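## Task

Finish with plate E01 resting in nest N1, plate E07 in N2 and plate E10 in N3. Every plate must lie level and within its nest's locating features, oriented so its well A1 sits at the nest corner labelled A1. Nothing may be held in place by the robot at the end: release the plates and pull the gripper away.

## Robot and tools

Robot. One four-axis SCARA-style plate mover: a vertical lift, a shoulder, an elbow and a wrist yaw, carrying a two-finger parallel gripper that always stays level (no tilt). There is only one arm, so every row commands this single gripper. The controlled point, end_effector_position, lies midway between the two rubber pads, roughly 2 to 3 cm back from the fingertips. The fingers extend along the gripper's +x axis and close along its y axis.

Workspace. Five nests form an arc around the base; going clockwise as seen from above they are N1, OUT, N2, N3, RD. OUT starts empty and can serve as a parking spot. A fixed bar-code scanner stands next to RD and is always on: a plate laid flat in RD with well A1 at RD's A1 corner, with nothing blocking the view, gets its ID shown in the results. Well A1 is at the plate's clipped corner.

Frames. The scene frame has its origin on the table top under the arm base, +z up, and +y to the left when facing along +x. Motion commands, however, are expressed in the gripper's own axes, which turn with the wrist.

execute_actions. Argument actions: a list run in order; an empty list just returns state and images. Each action is an object with any of rows, steps, until.
- rows: 1 to 15 rows; each row lasts one control step (1/30 s). A row is five numbers, each in [-1, 1], in the order dx, dy, dz, rz, opening.
- dx, dy, dz, rz are an offset, not a pose: the target relative to the gripper pose measured when the action began (for a call's first action, the last pose reported in this scene), in gripper axes. All rows of one action share that same start; they do not add up. Scale: 1.0 equals 0.6 m for dx, dy, dz and 180 degrees for rz. Positive rz rotates from +x toward +y.
- opening is absolute, not an offset: +1 is fully open (0.140 m), -1 is closed, which still leaves a 0.066 m gap. A full close takes at least about 0.6 s (around 18 steps).
- steps: integer 1 to 450, no fewer than the number of rows; default 15. Once the rows are used up the arm keeps heading for the last row's target and keeps its opening, so give big moves plenty of steps.
- until: stop the action early on the first step where all conditions hold, e.g. {"scanner": {"code": "c56"}} or {"scanner": {"reads": [">=", 1]}}. Numbers always need a comparison (=, !=, <, <=, >, >=). It only reads the scanner; it does not halt the arm. Any bad value or unknown name makes the whole call rejected with no motion.
Each step the commanded pose is clipped to within 70 mm and 16 degrees of the measured pose, then reached by damped inverse kinematics. A move cut short may not finish on its own; send the remainder next call.

zoom_image. Arguments camera (cam_head_left, cam_head_right or cam_wrist) and region [x0, y0, x1, y1] in that camera's pixels, origin top-left, at most 504 by 504. It gives a sharper crop of the latest image. Images arrive as cam_head_left 504x504, cam_head_right 504x504, cam_wrist 616x616 (fisheye).

finished_scene. Argument scene: the number of the current scene. Irreversible; it checks the goal after the last command has been held, and its reply carries the next task.

Results. The state line gives end_effector_position (m) and end_effector_quat_wxyz in the scene frame; the printed position can be off, more so far from the base. Joint positions lists lift (m, 0 to 0.550), shoulder (-2.000 to 2.000), elbow (-2.800 to 2.800), wrist yaw (-12.566 to 12.566), then the pad gap (m). Hand target is where the controller is currently steering. grip_measured is the finger opening on the command scale; readings may carry a constant error of about 1 mm. "pose unreachable" means the clearance check altered or refused the target; the arm then stops shortly and waits for new rows. Scanner fields: code (lower-case ID such as e01, or no_read; never wrong) and reads (count of changes from no_read to an ID). MOTOR HOT appears from 85 °C; OVER-TEMPERATURE FAULT means brakes at 100 °C until cooled.

Gripping. To hold a plate, command an opening under grip_measured: about 0.04 lower holds firmly, less holds gently. Pads push up to roughly 18 N each; a quick close can squeeze harder and even spring open.

What to avoid.
- Elbow within 0.4 rad of 0: the arm may fold and fault.
- Contact torque at a joint's load limit (lift 52.2 N, shoulder 7.83 N m, elbow 3.91 N m, wrist yaw 1.3 N m, held weight included) stops the arm for 10 s and drops the rest of the call.
- Abrupt starts can shake a plate free; ramp offsets, e.g. adding 0.01 per row (6 mm per step).
- Brief outside tugs on held parts or pushes on loose ones can occur; check the plate afterwards.
- Dropping, slamming, hard pushing, or knocking anything off the table (the last ends the scene).
- Holding loads for long heats motors, and the simulation keeps running while you compose replies, with the last command held.

Each tool is called after ">>>" as name([rows], argument=value, ...), one row to a line, values as JSON.

## Session

>>> execute_actions(actions=[])

Scene clock: 0.00 s.
end_effector_position=(+0.4223, -0.3568, +0.1905) grip_measured=+1.00 end_effector_quat_wxyz=(-0.261, -0.000, -0.000, +0.965)
Joint positions: [ 0.185 -0.239  2.223 -4.597  0.14 ]
Hand target: +0.422, -0.357, +0.190; -0.261, -0.000, -0.000, +0.965
scanner: code=no_read reads=0

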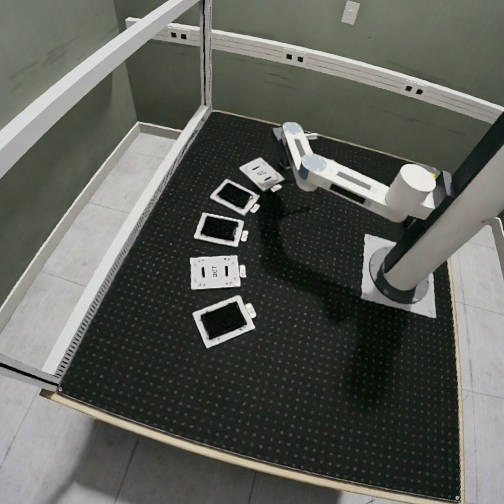

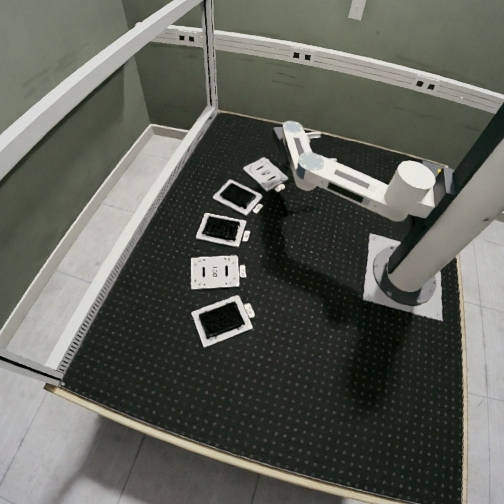

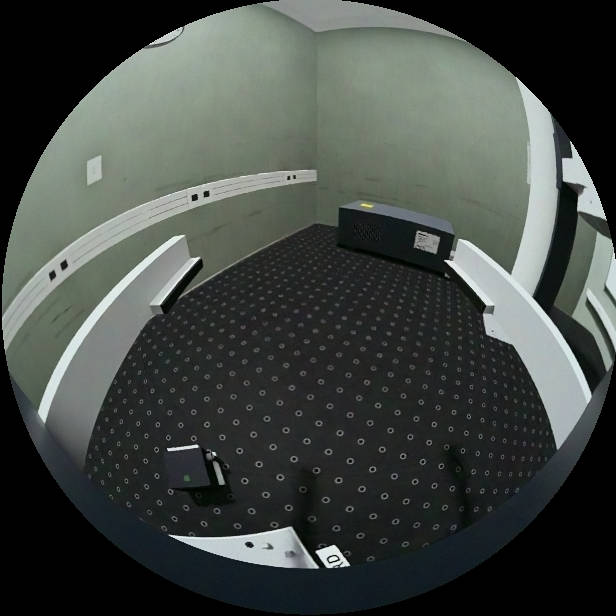

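>>> zoom_image(camera="cam_head_left", region=[160, 130, 340, 360])

Region (160, 130, 340, 360) of cam_head_left's 504x504 image, scaled by 2.191, with more detail than that image has; it fills the left 394 columns of this view, and the rest is white.

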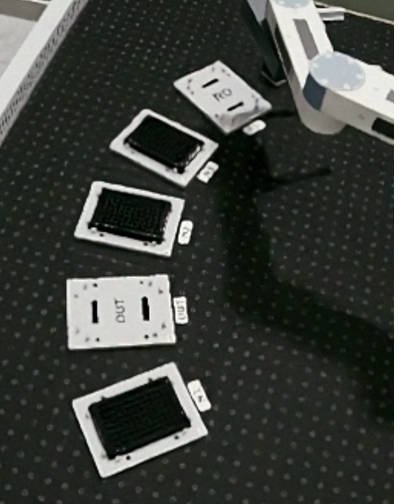

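>>> execute_actions([
  {"rows":[[-0.286,-0.232,0.05,0.72,1]],"steps":75},
])

Scene clock: 8.97 s.
end_effector_position=(+0.5003, -0.1503, +0.2205) grip_measured=+1.00 end_effector_quat_wxyz=(+0.985, +0.000, +0.000, -0.175)
Joint positions: [ 0.215  0.491  0.857 -1.7    0.14 ]
Hand target: +0.500, -0.150, +0.220; +0.985, +0.000, +0.000, -0.175
Off the commanded pose: 0.000 m, 0 deg.
scanner: code=no_read reads=0

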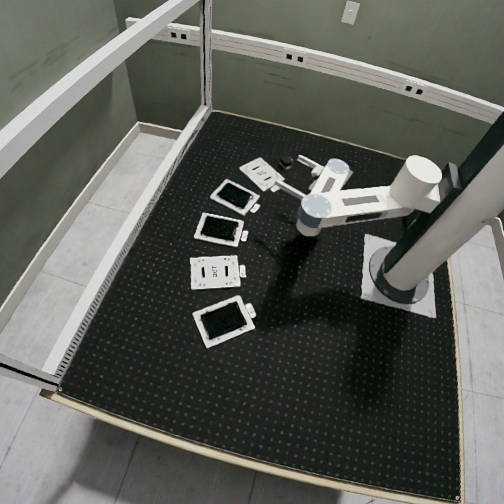

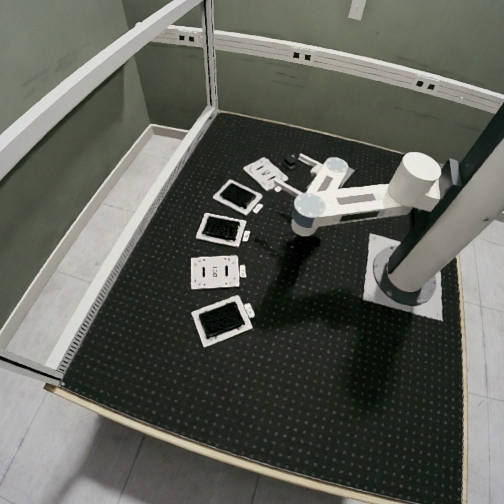

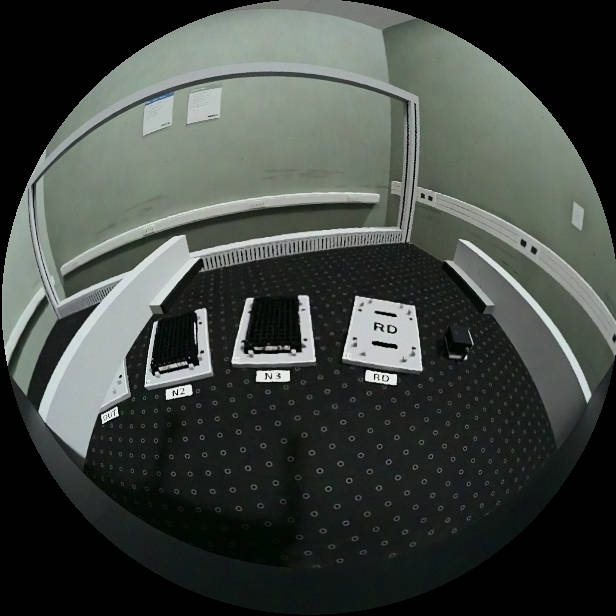

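>>> zoom_image(camera="cam_wrist", region=[130, 270, 330, 410])

>>> zoom_image(camera="cam_wrist", region=[320, 270, 490, 400])

Region (130, 270, 330, 410) of cam_wrist's 616x616 image, scaled by 2.520, with more detail than that image has; it fills the top 353 rows of this view, and the rest is white.

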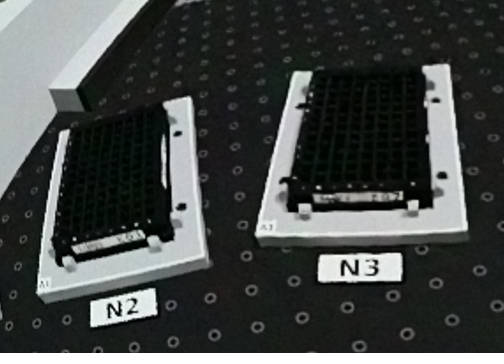

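Region (320, 270, 490, 400) of cam_wrist's 616x616 image, scaled by 2.965, with more detail than that image has; it fills the top 385 rows of this view, and the rest is white.

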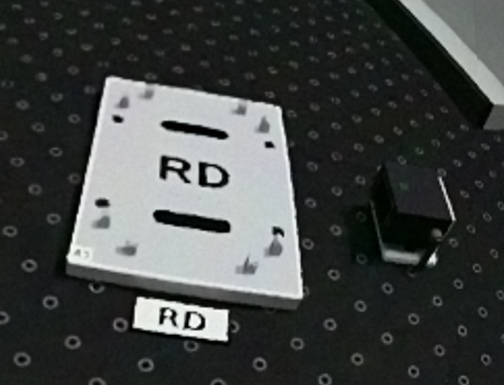

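>>> execute_actions([
  {"rows":[[0.17,0.105,-0.22,0.015,1]],"steps":50},
])

>>> zoom_image(camera="cam_wrist", region=[200, 230, 440, 430])

Scene clock: 16.37 s.
end_effector_position=(+0.6178, -0.1262, +0.0884) grip_measured=+1.00 end_effector_quat_wxyz=(+0.988, +0.000, +0.000, -0.152)
Joint positions: [ 0.083  0.546  1.321 -2.171  0.14 ]
Hand target: +0.618, -0.126, +0.088; +0.988, +0.000, +0.000, -0.152
Off the commanded pose: 0.000 m, 0 deg.
scanner: code=no_read reads=0

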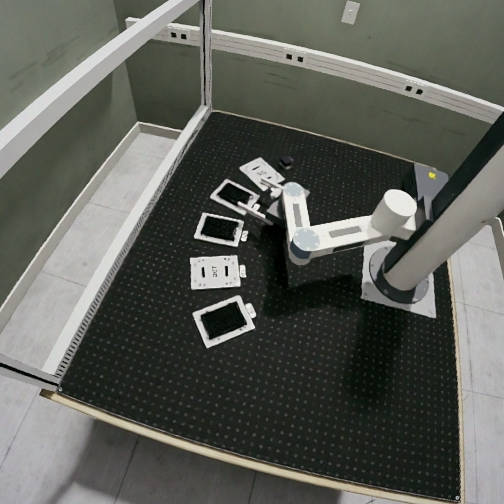

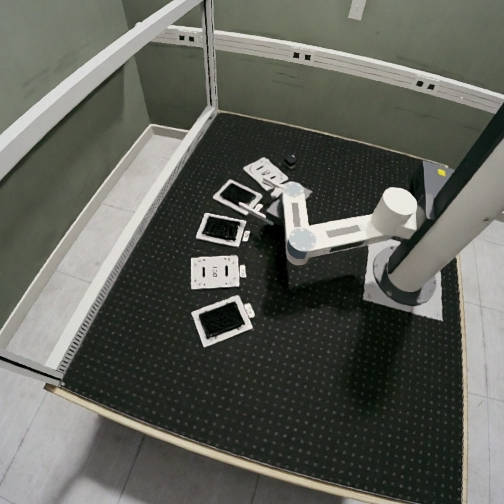

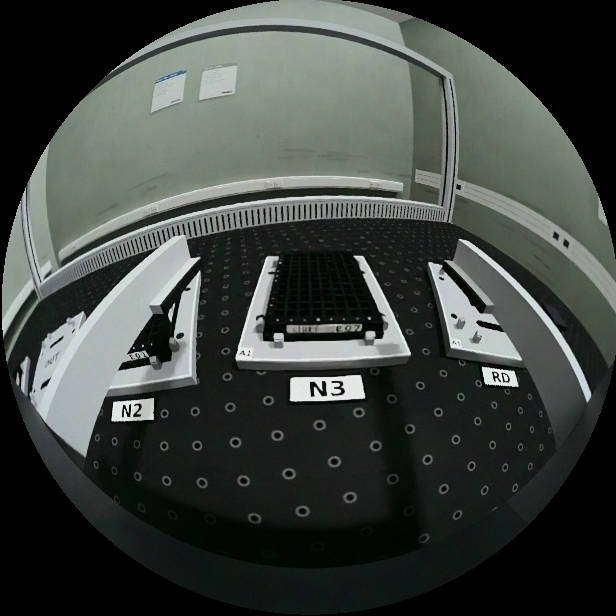

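Region (200, 230, 440, 430) of cam_wrist's 616x616 image, scaled by 2.100, with more detail than that image has.

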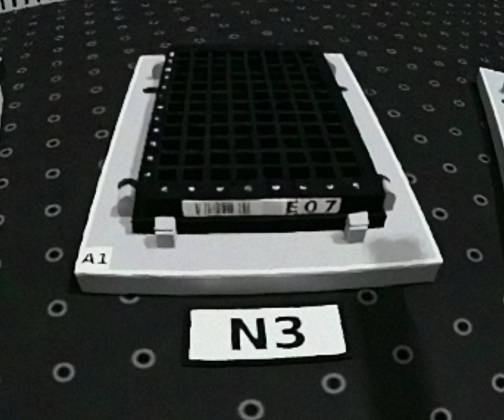

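>>> execute_actions([
  {"rows":[[0.147,-0.002,-0.05,0.003,0.1]],"steps":30},
  {"rows":[[0,0,-0.035,0,0.1]],"steps":20},
])

Scene clock: 21.83 s.
end_effector_position=(+0.7016, -0.1538, +0.0373) grip_measured=+0.10 end_effector_quat_wxyz=(+0.989, +0.000, +0.000, -0.147)
Joint positions: [ 0.032  0.328  1.803 -2.426  0.107]
Hand target: +0.702, -0.154, +0.037; +0.989, +0.000, +0.000, -0.147
Off the commanded pose: 0.000 m, 0 deg.
scanner: code=no_read reads=0

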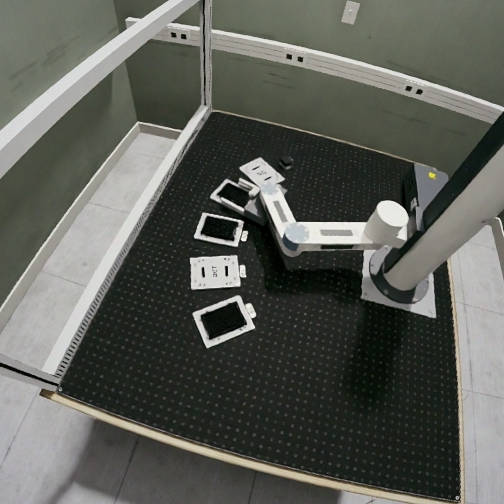

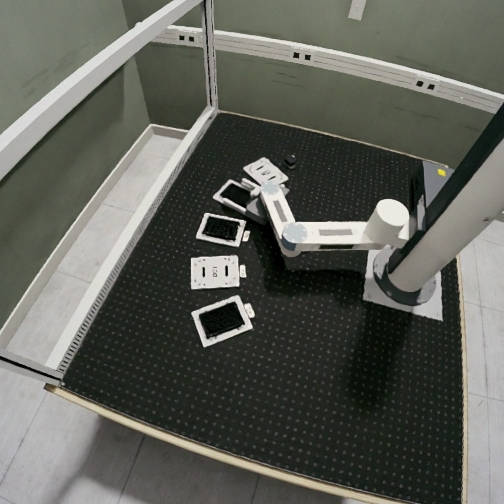

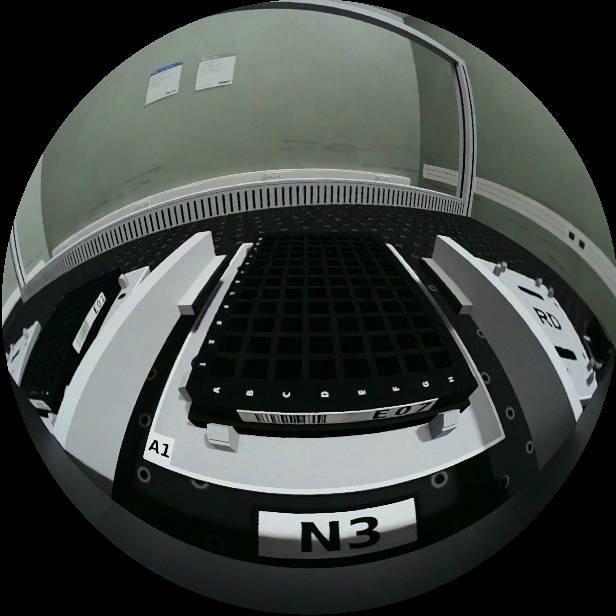

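>>> execute_actions([
  {"rows":[[0.01,0,-0.022,0,-0.1]],"steps":20},
])

Scene clock: 34.20 s.
end_effector_position=(+0.7064, -0.1553, +0.0269) grip_measured=-0.10 end_effector_quat_wxyz=(+0.989, +0.000, +0.000, -0.146)
Joint positions: [ 0.022  0.313  1.835 -2.442  0.099]
Hand target: +0.706, -0.155, +0.026; +0.989, +0.000, +0.000, -0.146
Off the commanded pose: 0.003 m, 0 deg.
TORQUE FAULT: the external load on joint 1 (lift) reached its load limit, and the arm stopped for 10 seconds. The arm's remaining commands of this call were not run. The arm holds where it stopped, with its grip as last carried out, and accepts commands again: back off and push less far. The arm stops again, at the same cost, whenever a joint's load reaches its limit.
scanner: code=no_read reads=0

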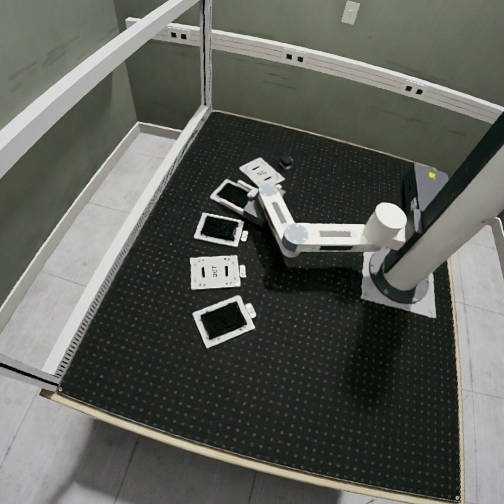

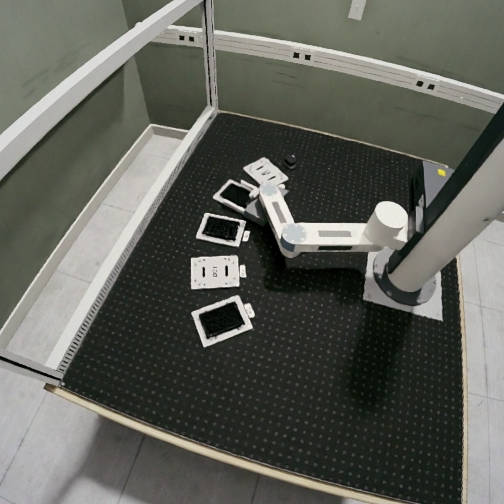

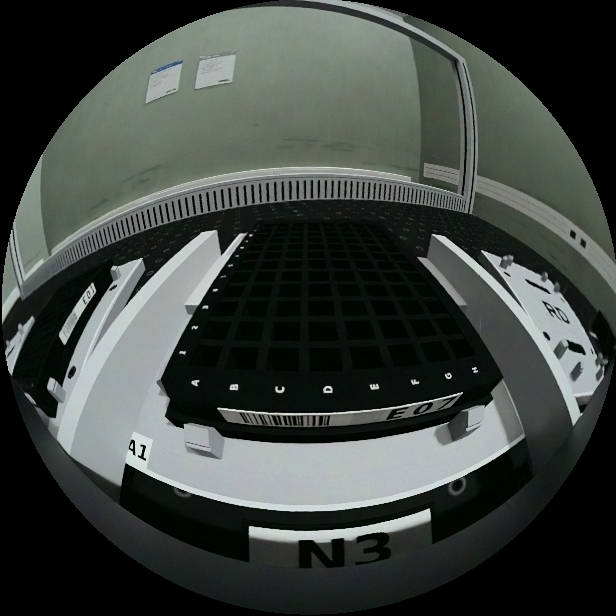

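>>> execute_actions([
  {"rows":[[0,0,0.004,0,-0.1]],"steps":10},
  {"rows":[[0,0.004,0,0,-0.15],[0,0.004,0,0,-0.2],[0,0.004,0,0,-0.25],[0,0.004,0,0,-0.3],[0,0.004,0,0,-0.35],[0,0.004,0,0,-0.4]],"steps":18},
])

Scene clock: 37.80 s.
end_effector_position=(+0.7071, -0.1528, +0.0294) grip_measured=-0.40 end_effector_quat_wxyz=(+0.989, +0.000, +0.000, -0.146)
Joint positions: [ 0.024  0.319  1.835 -2.447  0.088]
Hand target: +0.707, -0.153, +0.029; +0.989, +0.000, +0.000, -0.146
Off the commanded pose: 0.000 m, 0 deg.
scanner: code=no_read reads=0

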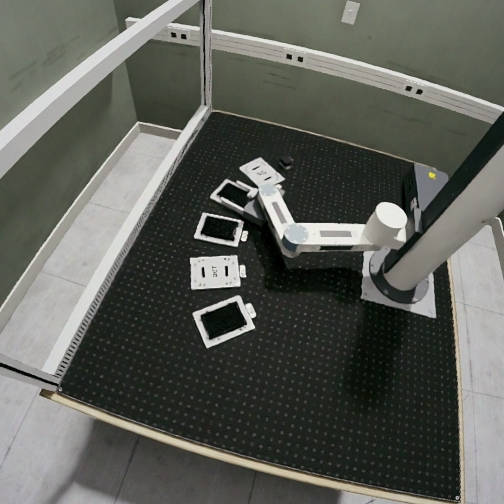

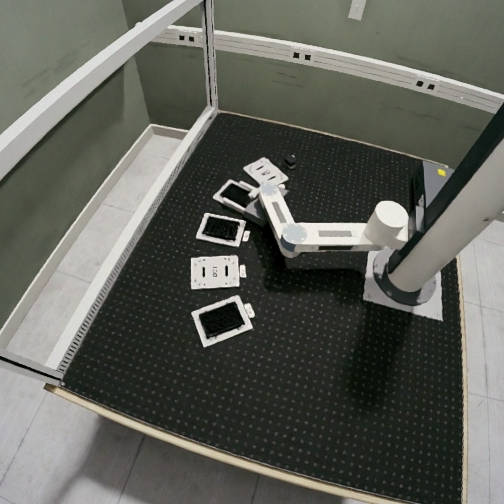

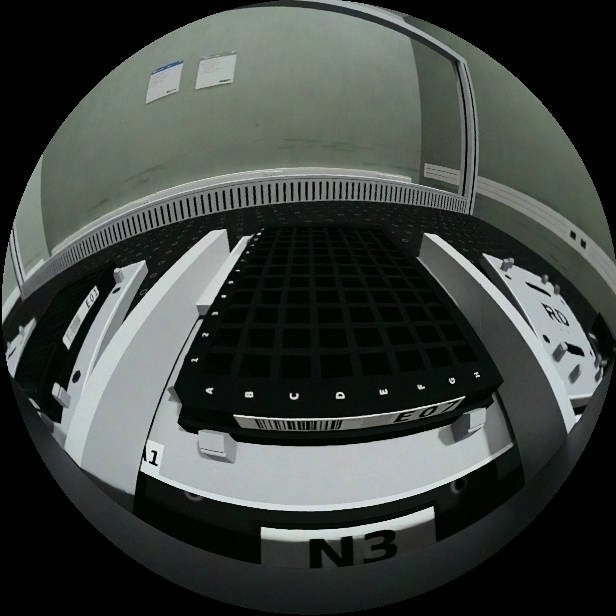

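>>> execute_actions([
  {"rows":[[0,-0.002,0,0,-0.41],[0,-0.002,0,0,-0.42],[0,-0.002,0,0,-0.43],[0,-0.002,0,0,-0.44],[0,-0.002,0,0,-0.46],[0,-0.002,0,0,-0.48],[0,-0.002,0,0,-0.5],[0,-0.002,0,0,-0.52],[0,-0.002,0,0,-0.54]],"steps":20},
])

Scene clock: 40.40 s.
end_effector_position=(+0.7070, -0.1535, +0.0294) grip_measured=-0.46 end_effector_quat_wxyz=(+0.989, +0.000, +0.000, -0.145)
Joint positions: [ 0.024  0.317  1.835 -2.443  0.086]
Hand target: +0.707, -0.154, +0.029; +0.989, +0.000, +0.000, -0.146
Off the commanded pose: 0.000 m, 0 deg.
scanner: code=no_read reads=0

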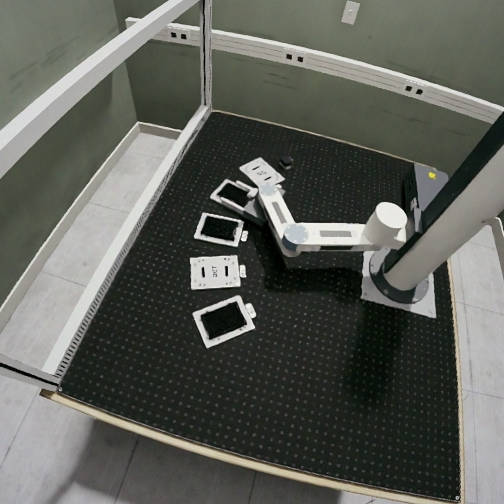

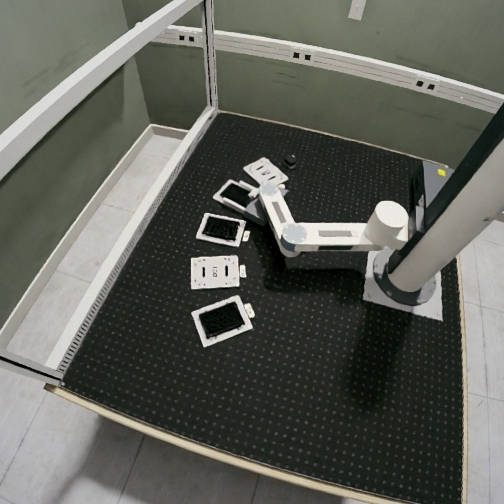

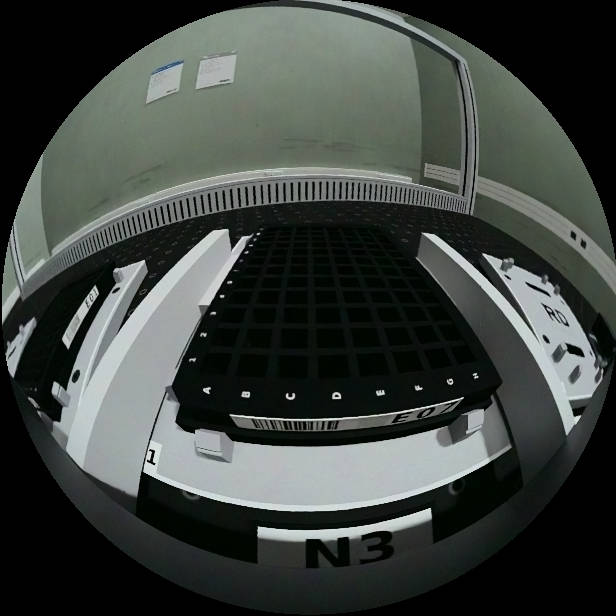

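>>> execute_actions([
  {"rows":[[0,0,0.004,0,-0.52],[0,0,0.008,0,-0.52],[0,0,0.012,0,-0.52],[0,0,0.016,0,-0.52],[0,0,0.02,0,-0.52]],"steps":15},
])

>>> execute_actions([
  {"rows":[[0,-0.01,0.003,-0.003,-0.52],[0,-0.025,0.006,-0.008,-0.52],[-0.002,-0.045,0.01,-0.015,-0.52],[-0.004,-0.065,0.01,-0.022,-0.52],[-0.007,-0.085,0.01,-0.03,-0.52],[-0.01,-0.11,0.01,-0.038,-0.52],[-0.014,-0.135,0.01,-0.046,-0.52],[-0.018,-0.16,0.01,-0.055,-0.52],[-0.023,-0.185,0.01,-0.064,-0.52],[-0.028,-0.21,0.01,-0.073,-0.52],[-0.034,-0.235,0.01,-0.082,-0.52],[-0.04,-0.26,0.01,-0.09,-0.52],[-0.045,-0.285,0,-0.1,-0.52]],"steps":40},
])

Scene clock: 47.77 s.
end_effector_position=(+0.7070, -0.1535, +0.0414) grip_measured=-0.46 end_effector_quat_wxyz=(+0.989, +0.000, +0.000, -0.145)
Joint positions: [ 0.036  0.317  1.835 -2.443  0.086]
Hand target: +0.707, -0.154, +0.041; +0.989, +0.000, +0.000, -0.145
Off the commanded pose: 0.000 m, 0 deg.
scanner: code=no_read reads=0

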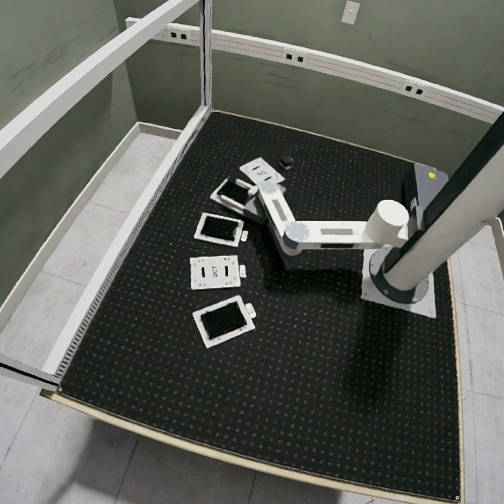

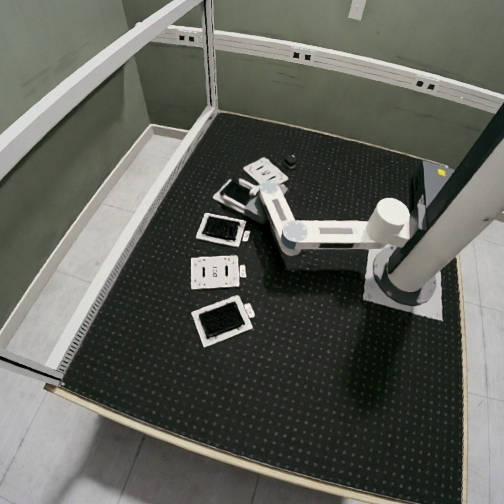

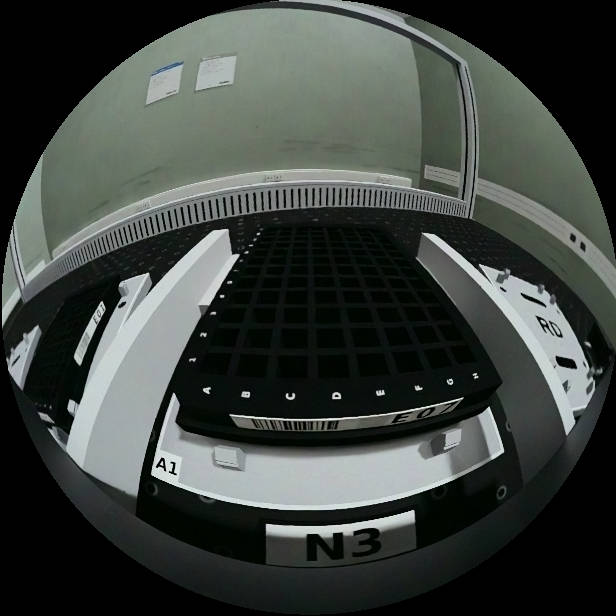

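Scene clock: 49.10 s.
end_effector_position=(+0.6321, -0.3097, +0.0413) grip_measured=-0.46 end_effector_quat_wxyz=(+0.955, +0.000, +0.000, -0.298)
Joint positions: [ 0.036  0.007  1.825 -2.437  0.086]
Hand target: +0.632, -0.310, +0.041; +0.955, +0.000, +0.000, -0.298
Off the commanded pose: 0.000 m, 0 deg.
scanner: code=no_read reads=0

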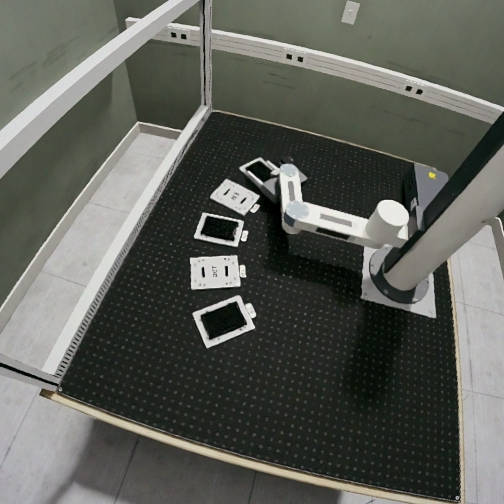

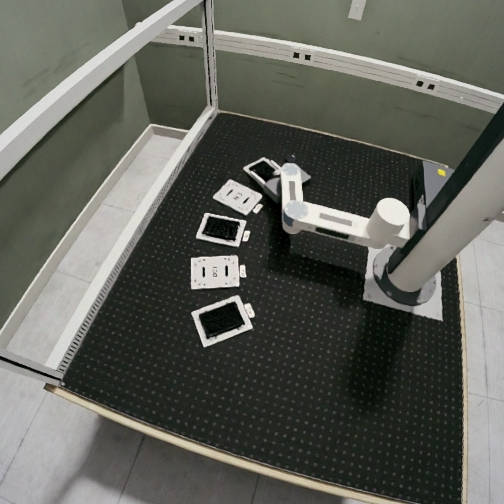

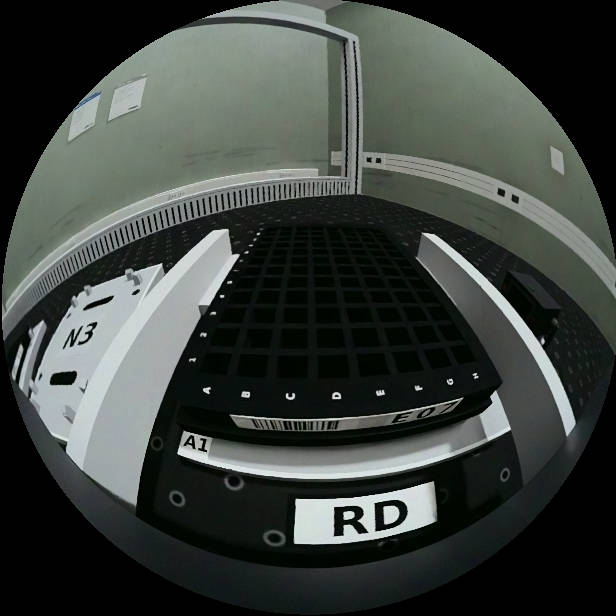

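>>> execute_actions([
  {"rows":[[0.008,-0.007,0,0,-0.52],[0.017,-0.015,0,0,-0.52]],"steps":18},
])

Scene clock: 50.70 s.
end_effector_position=(+0.6353, -0.3229, +0.0413) grip_measured=-0.46 end_effector_quat_wxyz=(+0.955, +0.000, +0.000, -0.298)
Joint positions: [ 0.036 -0.044  1.891 -2.452  0.086]
Hand target: +0.635, -0.323, +0.041; +0.955, +0.000, +0.000, -0.298
Off the commanded pose: 0.000 m, 0 deg.
scanner: code=no_read reads=0

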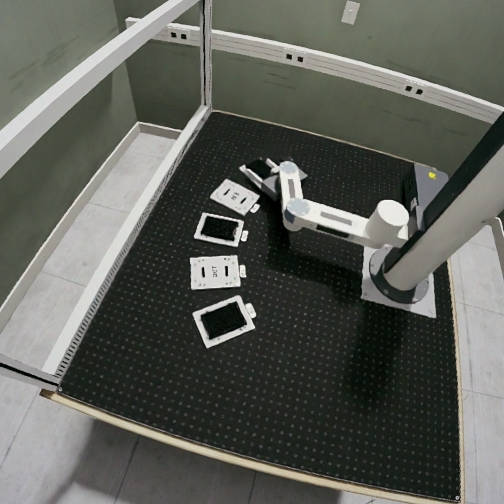

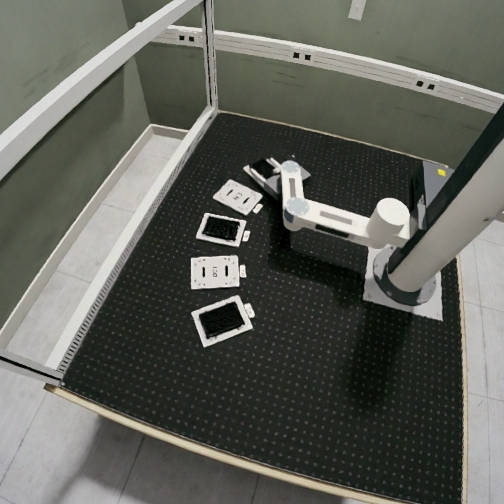

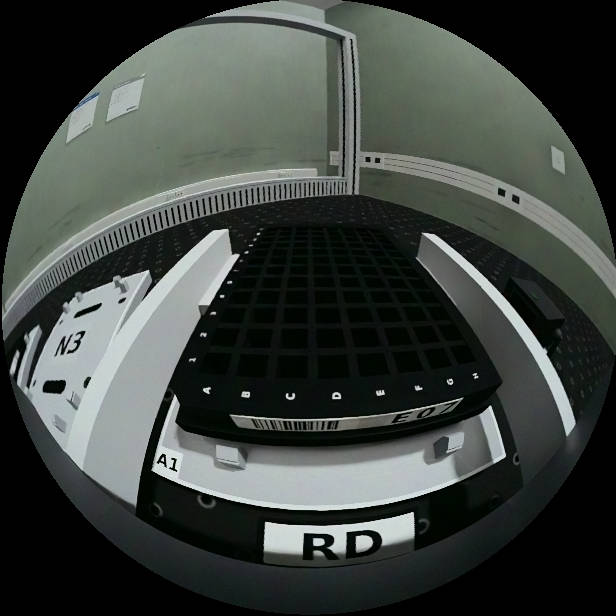

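>>> execute_actions([
  {"rows":[[0,-0.003,0,-0.007,-0.52]],"steps":14},
])

Scene clock: 52.77 s.
end_effector_position=(+0.6343, -0.3244, +0.0413) grip_measured=-0.46 end_effector_quat_wxyz=(+0.951, +0.000, +0.000, -0.308)
Joint positions: [ 0.036 -0.041  1.891 -2.477  0.086]
Hand target: +0.634, -0.324, +0.041; +0.951, +0.000, +0.000, -0.308
Off the commanded pose: 0.000 m, 0 deg.
scanner: code=no_read reads=0

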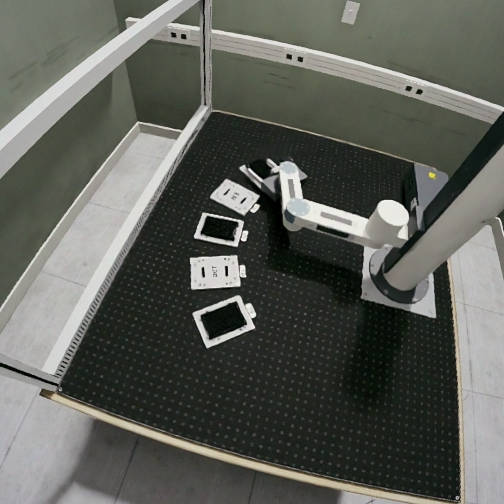

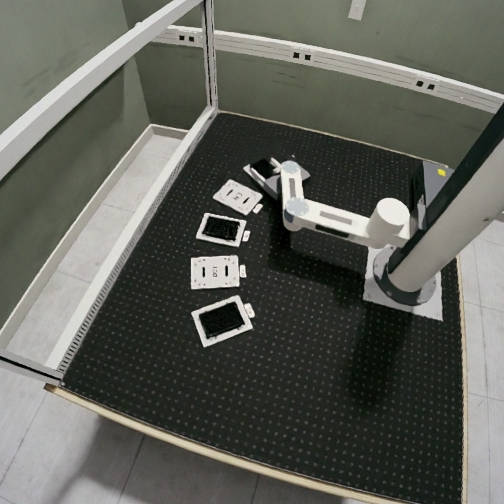

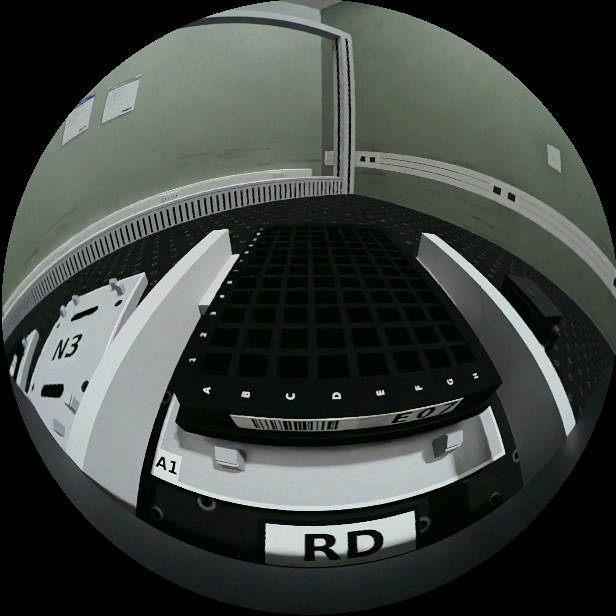

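>>> execute_actions([
  {"rows":[[-0.0005,0,-0.002,-0.002,-0.52],[-0.0005,0,-0.004,-0.002,-0.52],[-0.0005,0,-0.006,-0.002,-0.52],[-0.0005,0,-0.008,-0.002,-0.52],[-0.0005,0,-0.01,-0.002,-0.52],[-0.0005,0,-0.012,-0.002,-0.52],[-0.0005,0,-0.014,-0.002,-0.52],[-0.0005,0,-0.016,-0.002,-0.52],[-0.0005,0,-0.018,-0.002,-0.52],[-0.0005,0,-0.019,-0.002,-0.52]],"steps":20},
  {"rows":[[0,0,0,0,-0.25]],"steps":10},
])

>>> execute_actions([
  {"rows":[[0,0,0.05,0,-0.25]],"steps":14},
  {"rows":[[-0.68,0.895,0,0.41,-0.25]],"steps":70},
  {"rows":[[0,0,-0.03,0,-0.25]],"steps":14},
])

Scene clock: 59.27 s.
end_effector_position=(+0.6335, -0.3247, +0.0299) grip_measured=-0.25 end_effector_quat_wxyz=(+0.950, +0.000, +0.000, -0.313)
Joint positions: [ 0.025 -0.039  1.889 -2.486  0.094]
Hand target: +0.634, -0.325, +0.030; +0.950, +0.000, +0.000, -0.312
Off the commanded pose: 0.000 m, 0 deg.
scanner: code=no_read reads=0

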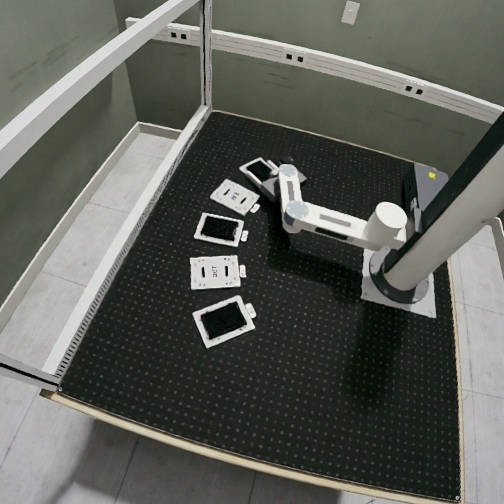

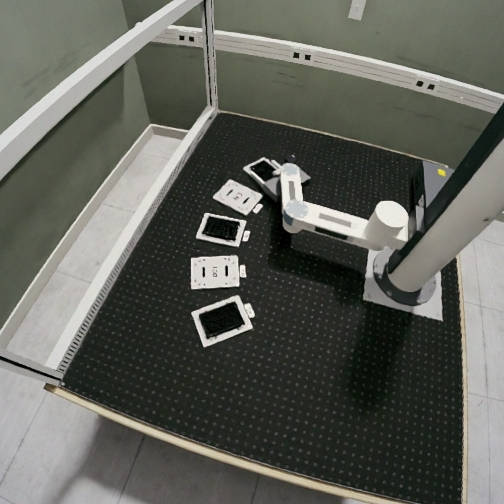

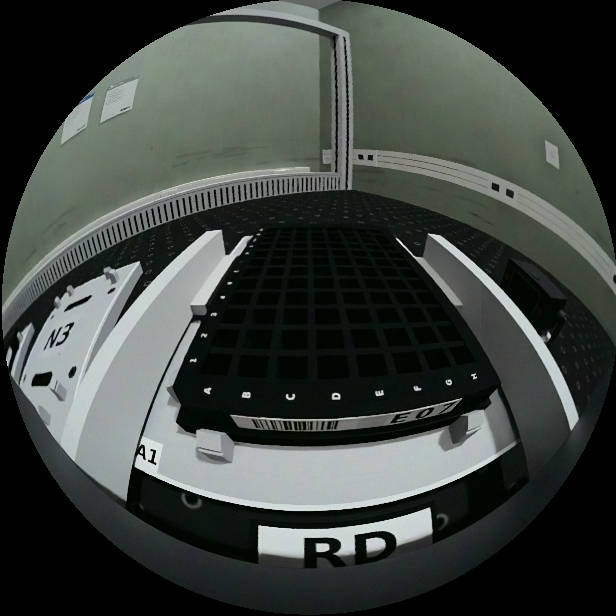

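Scene clock: 62.53 s.
end_effector_position=(+0.6239, +0.3496, +0.0419) grip_measured=-0.25 end_effector_quat_wxyz=(+0.947, +0.000, +0.000, +0.320)
Joint positions: [ 0.037  1.215  1.936 -2.498  0.094]
Hand target: +0.624, +0.350, +0.042; +0.947, +0.000, +0.000, +0.320
Off the commanded pose: 0.000 m, 0 deg.
scanner: code=e07 reads=1

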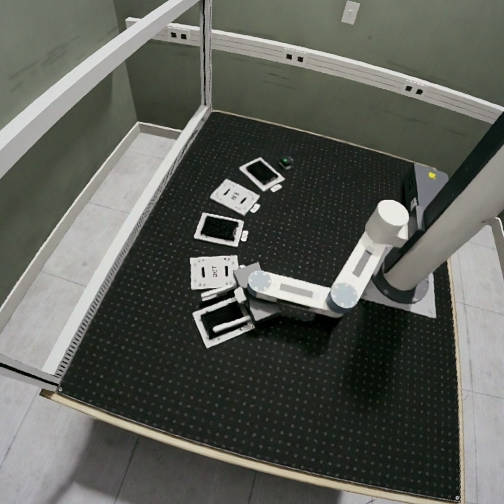

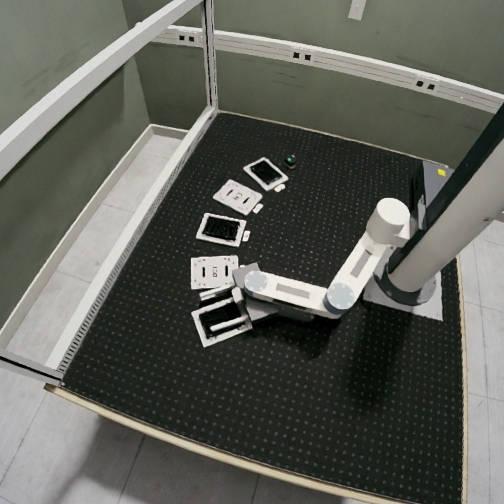

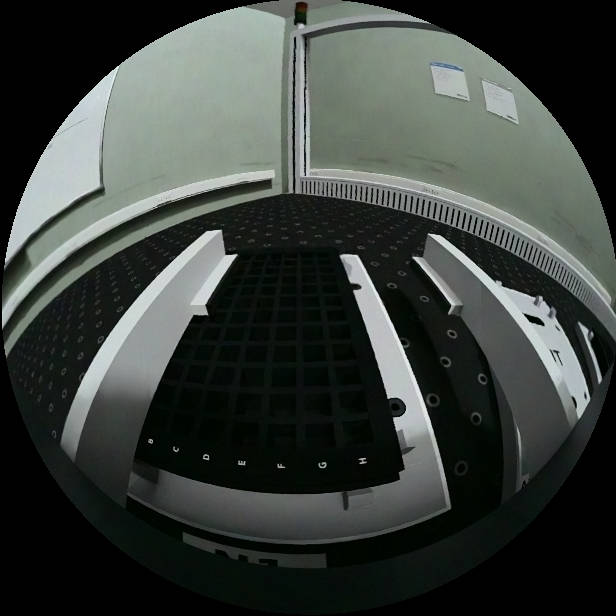

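>>> execute_actions([
  {"rows":[[-0.022,0.053,-0.001,0.018,-0.25]],"steps":22},
])

Scene clock: 64.27 s.
end_effector_position=(+0.5940, +0.3669, +0.0413) grip_measured=-0.25 end_effector_quat_wxyz=(+0.938, +0.000, +0.000, +0.347)
Joint positions: [ 0.036  1.308  1.856 -2.455  0.094]
Hand target: +0.594, +0.367, +0.041; +0.938, +0.000, +0.000, +0.347
Off the commanded pose: 0.000 m, 0 deg.
scanner: code=e07 reads=1

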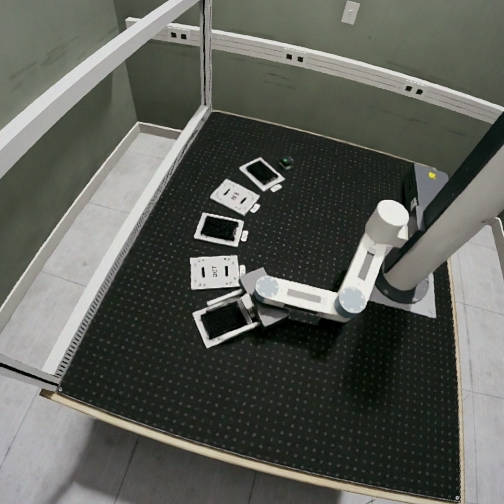

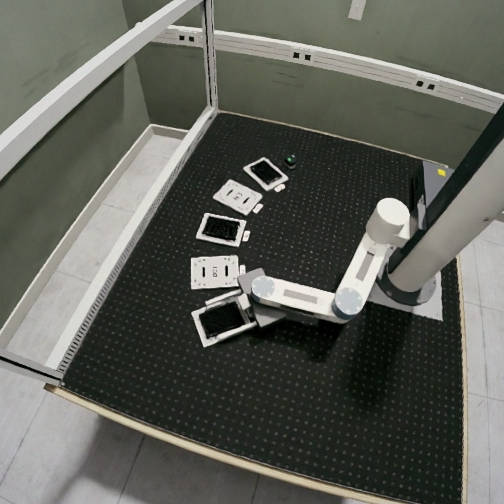

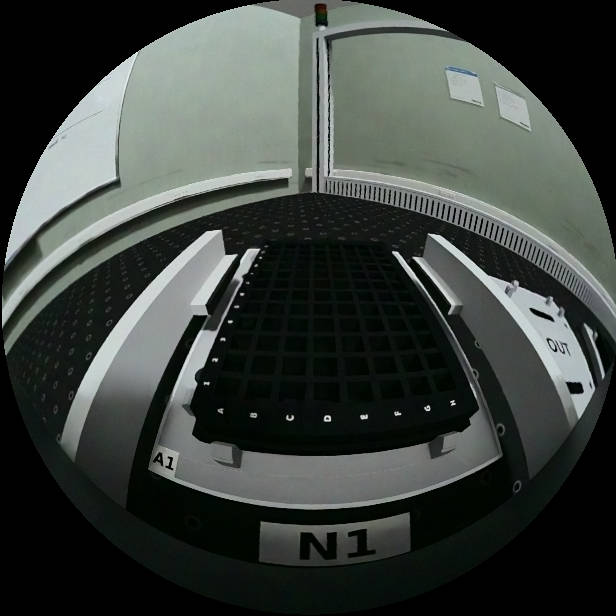

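>>> execute_actions([
  {"rows":[[0.0005,-0.0005,0,-0.009,-0.25]],"steps":10},
  {"rows":[[0,0,-0.01,0,-0.3],[0,0,-0.02,0,-0.33]],"steps":15},
])

Scene clock: 66.60 s.
end_effector_position=(+0.5943, +0.3671, +0.0293) grip_measured=-0.33 end_effector_quat_wxyz=(+0.943, +0.000, +0.000, +0.334)
Joint positions: [ 0.024  1.315  1.859 -2.493  0.091]
Hand target: +0.594, +0.367, +0.029; +0.943, +0.000, +0.000, +0.334
Off the commanded pose: 0.000 m, 0 deg.
scanner: code=e07 reads=1

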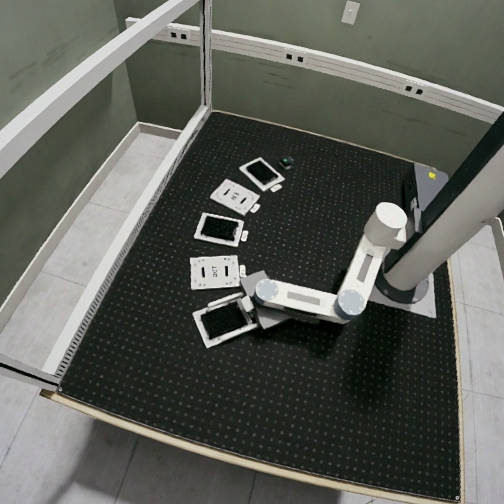

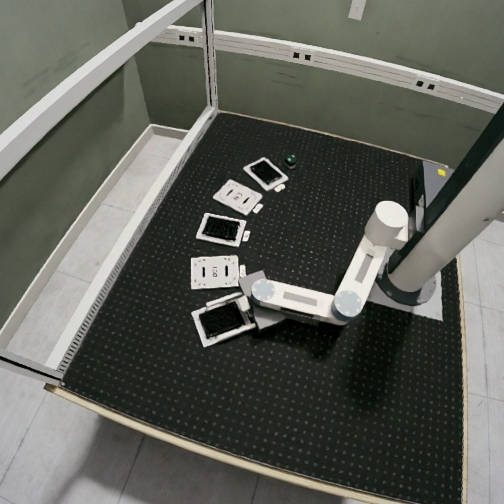

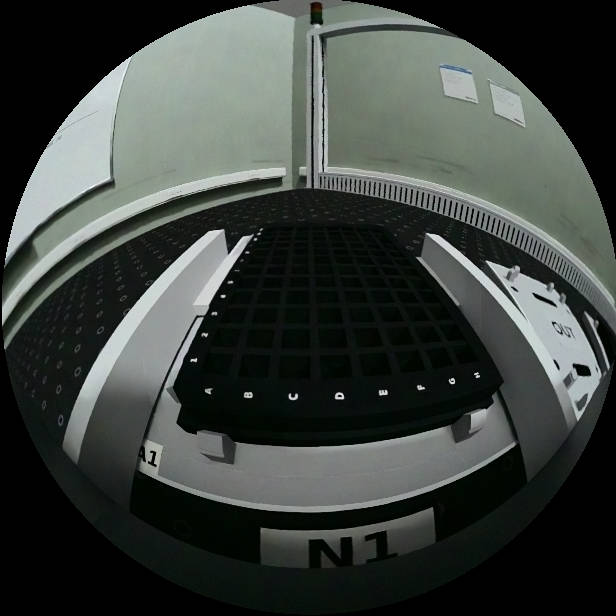

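>>> execute_actions([
  {"rows":[[0,-0.001,0,0,-0.35],[0,-0.001,0,0,-0.37],[0,-0.001,0,0,-0.39],[0,-0.001,0,0,-0.41],[0,-0.001,0,0,-0.43],[0,-0.001,0,0,-0.45],[0,-0.001,0,0,-0.47],[0,-0.001,0,0,-0.49],[0,-0.001,0,0,-0.52]],"steps":16},
  {"rows":[[0,0,0.004,0,-0.52],[0,0,0.01,0,-0.52],[0,0,0.02,0,-0.52],[0,0,0.03,0,-0.52],[0,0,0.04,0,-0.52],[0,0,0.05,0,-0.52],[0,0,0.06,0,-0.52]],"steps":18},
  {"rows":[[-0.004,-0.008,0,-0.003,-0.52],[-0.01,-0.02,0,-0.008,-0.52],[-0.02,-0.04,0,-0.015,-0.52],[-0.03,-0.06,0,-0.025,-0.52],[-0.045,-0.09,0,-0.035,-0.52],[-0.06,-0.12,0,-0.05,-0.52],[-0.08,-0.16,0,-0.065,-0.52],[-0.1,-0.2,0,-0.08,-0.52],[-0.12,-0.24,0,-0.1,-0.52],[-0.14,-0.28,0,-0.12,-0.52],[-0.4,-0.791,0,-0.3094,-0.52]],"steps":65},
  {"rows":[[0,0,-0.01,0,-0.52],[0,0,-0.02,0,-0.52],[0,0,-0.03,0,-0.52],[0,0,-0.04,0,-0.52]],"steps":16},
])

Scene clock: 79.10 s.
end_effector_position=(+0.7074, -0.1533, +0.0412) grip_measured=-0.46 end_effector_quat_wxyz=(+0.989, +0.000, +0.000, -0.145)
Joint positions: [ 0.036  0.317  1.837 -2.444  0.086]
Hand target: +0.707, -0.153, +0.041; +0.989, +0.000, +0.000, -0.145
Off the commanded pose: 0.000 m, 0 deg.
scanner: code=e07 reads=1

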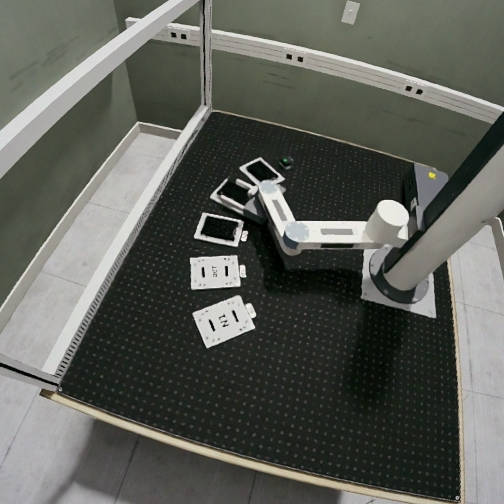

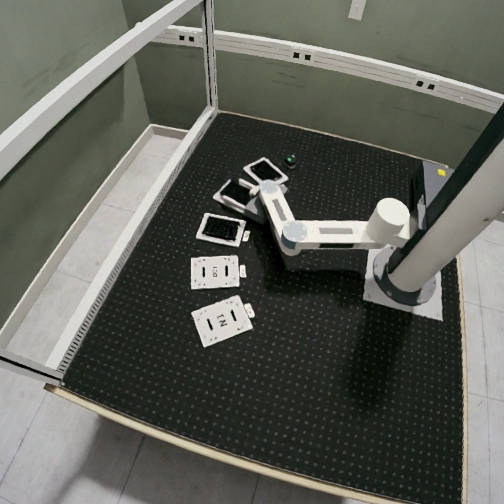

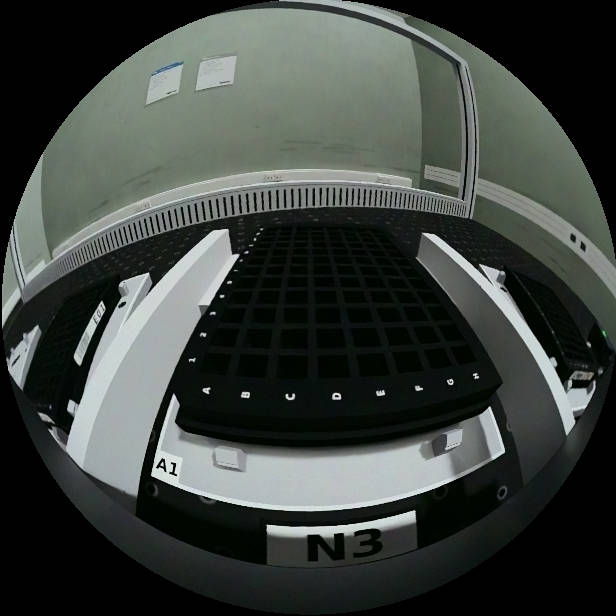

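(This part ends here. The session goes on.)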